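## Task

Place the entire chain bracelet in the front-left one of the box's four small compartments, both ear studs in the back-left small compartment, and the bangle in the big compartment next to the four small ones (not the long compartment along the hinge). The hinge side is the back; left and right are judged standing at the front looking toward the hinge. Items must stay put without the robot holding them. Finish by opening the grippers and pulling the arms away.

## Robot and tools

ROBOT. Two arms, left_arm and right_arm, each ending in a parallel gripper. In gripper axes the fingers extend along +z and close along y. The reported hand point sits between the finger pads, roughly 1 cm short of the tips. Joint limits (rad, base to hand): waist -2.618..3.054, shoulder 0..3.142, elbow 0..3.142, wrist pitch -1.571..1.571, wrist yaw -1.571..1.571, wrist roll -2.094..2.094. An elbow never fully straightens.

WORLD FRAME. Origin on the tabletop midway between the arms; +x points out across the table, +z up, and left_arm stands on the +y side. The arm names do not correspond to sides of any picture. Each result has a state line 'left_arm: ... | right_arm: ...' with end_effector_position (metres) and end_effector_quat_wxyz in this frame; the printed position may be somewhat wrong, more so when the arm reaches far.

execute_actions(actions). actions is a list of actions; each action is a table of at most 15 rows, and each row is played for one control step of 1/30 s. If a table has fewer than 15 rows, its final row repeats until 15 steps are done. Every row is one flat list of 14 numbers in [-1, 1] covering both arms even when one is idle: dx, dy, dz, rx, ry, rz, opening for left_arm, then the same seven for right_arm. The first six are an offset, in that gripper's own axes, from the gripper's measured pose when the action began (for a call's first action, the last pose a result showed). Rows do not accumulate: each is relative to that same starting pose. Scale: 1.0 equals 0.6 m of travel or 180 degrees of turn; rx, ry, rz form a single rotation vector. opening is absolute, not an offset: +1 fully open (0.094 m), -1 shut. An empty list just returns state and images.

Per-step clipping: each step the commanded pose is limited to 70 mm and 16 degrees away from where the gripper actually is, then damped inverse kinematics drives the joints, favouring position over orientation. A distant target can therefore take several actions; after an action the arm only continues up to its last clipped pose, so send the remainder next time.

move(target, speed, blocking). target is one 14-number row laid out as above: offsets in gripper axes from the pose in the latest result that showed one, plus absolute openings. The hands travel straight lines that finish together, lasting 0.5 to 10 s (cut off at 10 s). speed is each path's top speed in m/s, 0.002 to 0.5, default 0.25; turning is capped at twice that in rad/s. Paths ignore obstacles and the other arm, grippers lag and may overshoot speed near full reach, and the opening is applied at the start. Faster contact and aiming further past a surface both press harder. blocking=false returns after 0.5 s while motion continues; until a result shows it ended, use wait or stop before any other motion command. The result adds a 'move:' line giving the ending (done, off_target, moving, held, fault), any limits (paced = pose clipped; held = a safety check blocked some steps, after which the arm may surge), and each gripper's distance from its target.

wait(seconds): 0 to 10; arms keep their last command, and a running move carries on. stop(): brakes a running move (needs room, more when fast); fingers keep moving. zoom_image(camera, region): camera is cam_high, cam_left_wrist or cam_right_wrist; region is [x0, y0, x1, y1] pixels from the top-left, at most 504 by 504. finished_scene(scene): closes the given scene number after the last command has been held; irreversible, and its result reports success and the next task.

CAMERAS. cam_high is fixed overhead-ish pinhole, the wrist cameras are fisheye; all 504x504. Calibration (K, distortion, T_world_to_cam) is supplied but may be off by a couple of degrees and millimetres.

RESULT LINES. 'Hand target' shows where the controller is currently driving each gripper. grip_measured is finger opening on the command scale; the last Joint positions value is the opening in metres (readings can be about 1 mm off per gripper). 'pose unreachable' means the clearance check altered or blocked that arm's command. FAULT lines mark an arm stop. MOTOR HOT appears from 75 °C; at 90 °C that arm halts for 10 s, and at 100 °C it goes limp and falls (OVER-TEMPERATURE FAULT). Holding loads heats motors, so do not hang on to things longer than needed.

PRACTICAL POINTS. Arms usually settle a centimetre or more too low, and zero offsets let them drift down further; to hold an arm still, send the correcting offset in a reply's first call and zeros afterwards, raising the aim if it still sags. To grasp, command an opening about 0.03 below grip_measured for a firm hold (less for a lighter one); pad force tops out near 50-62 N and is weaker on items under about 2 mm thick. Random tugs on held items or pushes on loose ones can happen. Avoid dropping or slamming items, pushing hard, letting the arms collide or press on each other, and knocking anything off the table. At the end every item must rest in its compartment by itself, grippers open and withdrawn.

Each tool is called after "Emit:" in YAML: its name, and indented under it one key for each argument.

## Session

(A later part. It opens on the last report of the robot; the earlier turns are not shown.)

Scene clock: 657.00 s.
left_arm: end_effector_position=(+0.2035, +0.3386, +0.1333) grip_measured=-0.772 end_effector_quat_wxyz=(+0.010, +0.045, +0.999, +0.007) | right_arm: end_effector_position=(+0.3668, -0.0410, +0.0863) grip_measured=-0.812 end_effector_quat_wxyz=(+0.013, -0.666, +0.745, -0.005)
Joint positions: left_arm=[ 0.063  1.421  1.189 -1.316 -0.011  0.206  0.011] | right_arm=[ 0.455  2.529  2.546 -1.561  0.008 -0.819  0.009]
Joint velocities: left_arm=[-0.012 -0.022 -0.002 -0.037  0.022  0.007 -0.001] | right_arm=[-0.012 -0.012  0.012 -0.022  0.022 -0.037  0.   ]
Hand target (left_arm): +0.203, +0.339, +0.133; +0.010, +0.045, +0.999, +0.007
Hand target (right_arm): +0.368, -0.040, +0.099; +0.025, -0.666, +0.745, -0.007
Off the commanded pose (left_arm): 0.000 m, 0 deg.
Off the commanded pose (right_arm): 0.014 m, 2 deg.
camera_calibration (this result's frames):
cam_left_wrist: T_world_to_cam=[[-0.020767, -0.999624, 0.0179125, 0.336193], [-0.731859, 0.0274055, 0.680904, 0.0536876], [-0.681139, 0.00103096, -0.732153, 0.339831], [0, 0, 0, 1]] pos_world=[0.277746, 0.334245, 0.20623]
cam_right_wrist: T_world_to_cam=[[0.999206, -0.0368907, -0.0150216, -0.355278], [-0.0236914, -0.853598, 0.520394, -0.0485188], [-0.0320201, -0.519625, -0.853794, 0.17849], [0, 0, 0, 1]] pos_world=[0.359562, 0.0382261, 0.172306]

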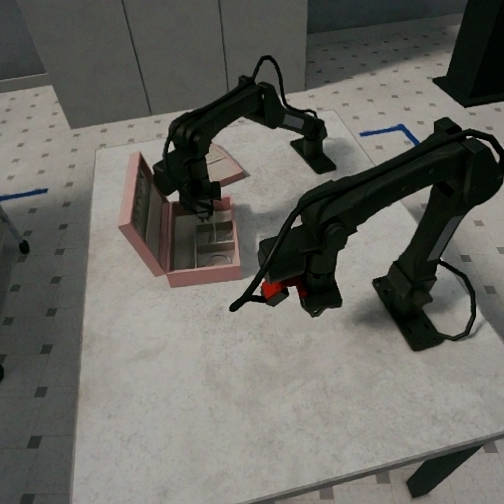

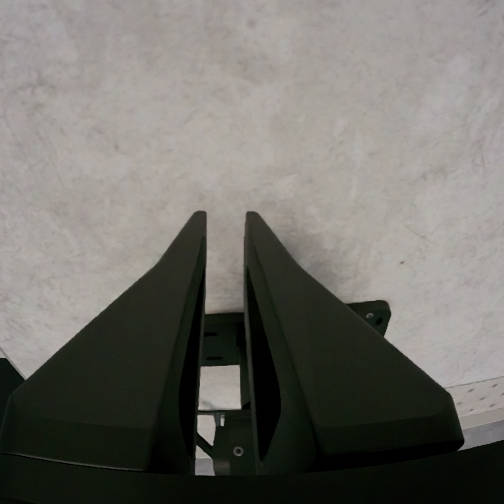

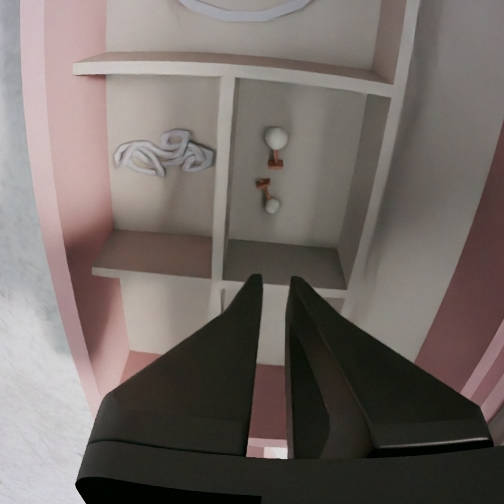

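Emit:
move:
  target: [0,0,0,0,0,0,-0.77, 0.33,0.30,-0.14,0,0,0,-0.81]
  speed: 0.3

Emit:
zoom_image:
  camera: "cam_high"
  region: [110, 140, 270, 300]

Scene clock: 667.57 s.
left_arm: end_effector_position=(+0.2035, +0.3386, +0.1333) grip_measured=-0.772 end_effector_quat_wxyz=(+0.010, +0.045, +0.999, +0.007) | right_arm: end_effector_position=(+0.1727, -0.2162, +0.1684) grip_measured=-0.812 end_effector_quat_wxyz=(+0.023, -0.666, +0.746, -0.009)
Joint positions: left_arm=[ 0.063  1.421  1.189 -1.316 -0.011  0.206  0.011] | right_arm=[ 0.347  1.366  1.283 -1.439  0.008 -0.926  0.009]
Joint velocities: left_arm=[ 0.012  0.007 -0.012 -0.051  0.007 -0.022  0.001] | right_arm=[-0.017  0.007  0.007 -0.081  0.007 -0.066 -0.   ]
Hand target (left_arm): +0.203, +0.339, +0.133; +0.010, +0.045, +0.999, +0.007
Hand target (right_arm): +0.168, -0.222, +0.166; +0.012, -0.666, +0.745, -0.006
Off the commanded pose (left_arm): 0.000 m, 0 deg.
Off the commanded pose (right_arm): 0.011 m, 1 deg.
move: off_target (right_arm)
camera_calibration (this result's frames):
cam_left_wrist: T_world_to_cam=[[-0.020767, -0.999624, 0.0179125, 0.336193], [-0.731859, 0.0274055, 0.680904, 0.0536876], [-0.681139, 0.00103096, -0.732153, 0.339831], [0, 0, 0, 1]] pos_world=[0.277746, 0.334245, 0.20623]
cam_right_wrist: T_world_to_cam=[[0.999279, -0.037684, 0.00460889, -0.170097], [-0.0347165, -0.857888, 0.512663, -0.243145], [-0.0153653, -0.512453, -0.858578, 0.150843], [0, 0, 0, 1]] pos_world=[0.163851, -0.137701, 0.254946]

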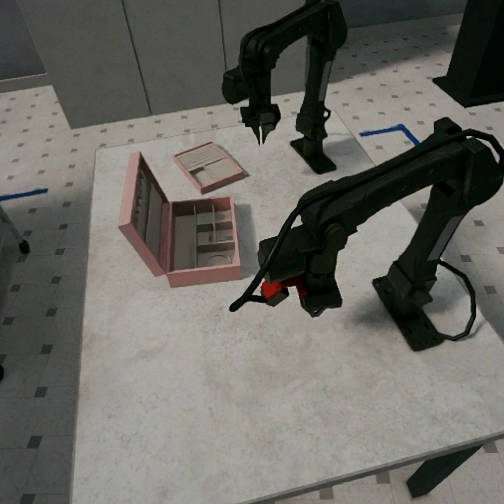

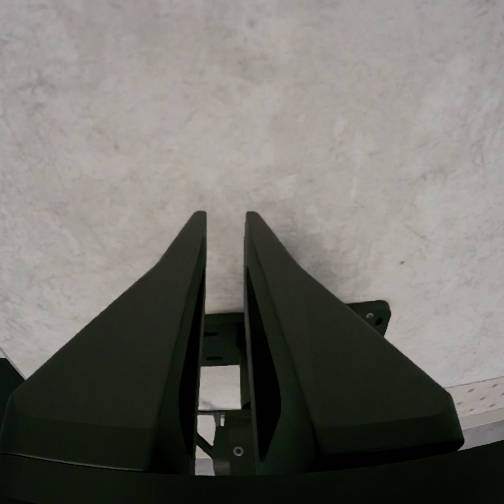

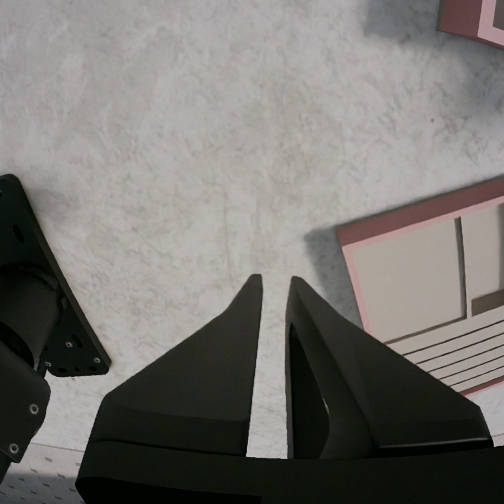

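Region (110, 140, 270, 300) of cam_high's 504x504 image, scaled by 3.150, with more detail than that image has.

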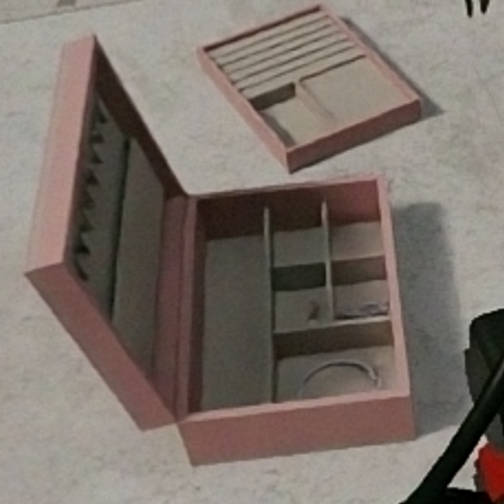

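Emit:
finished_scene:
  scene: 2

The scene is finished: the task was done.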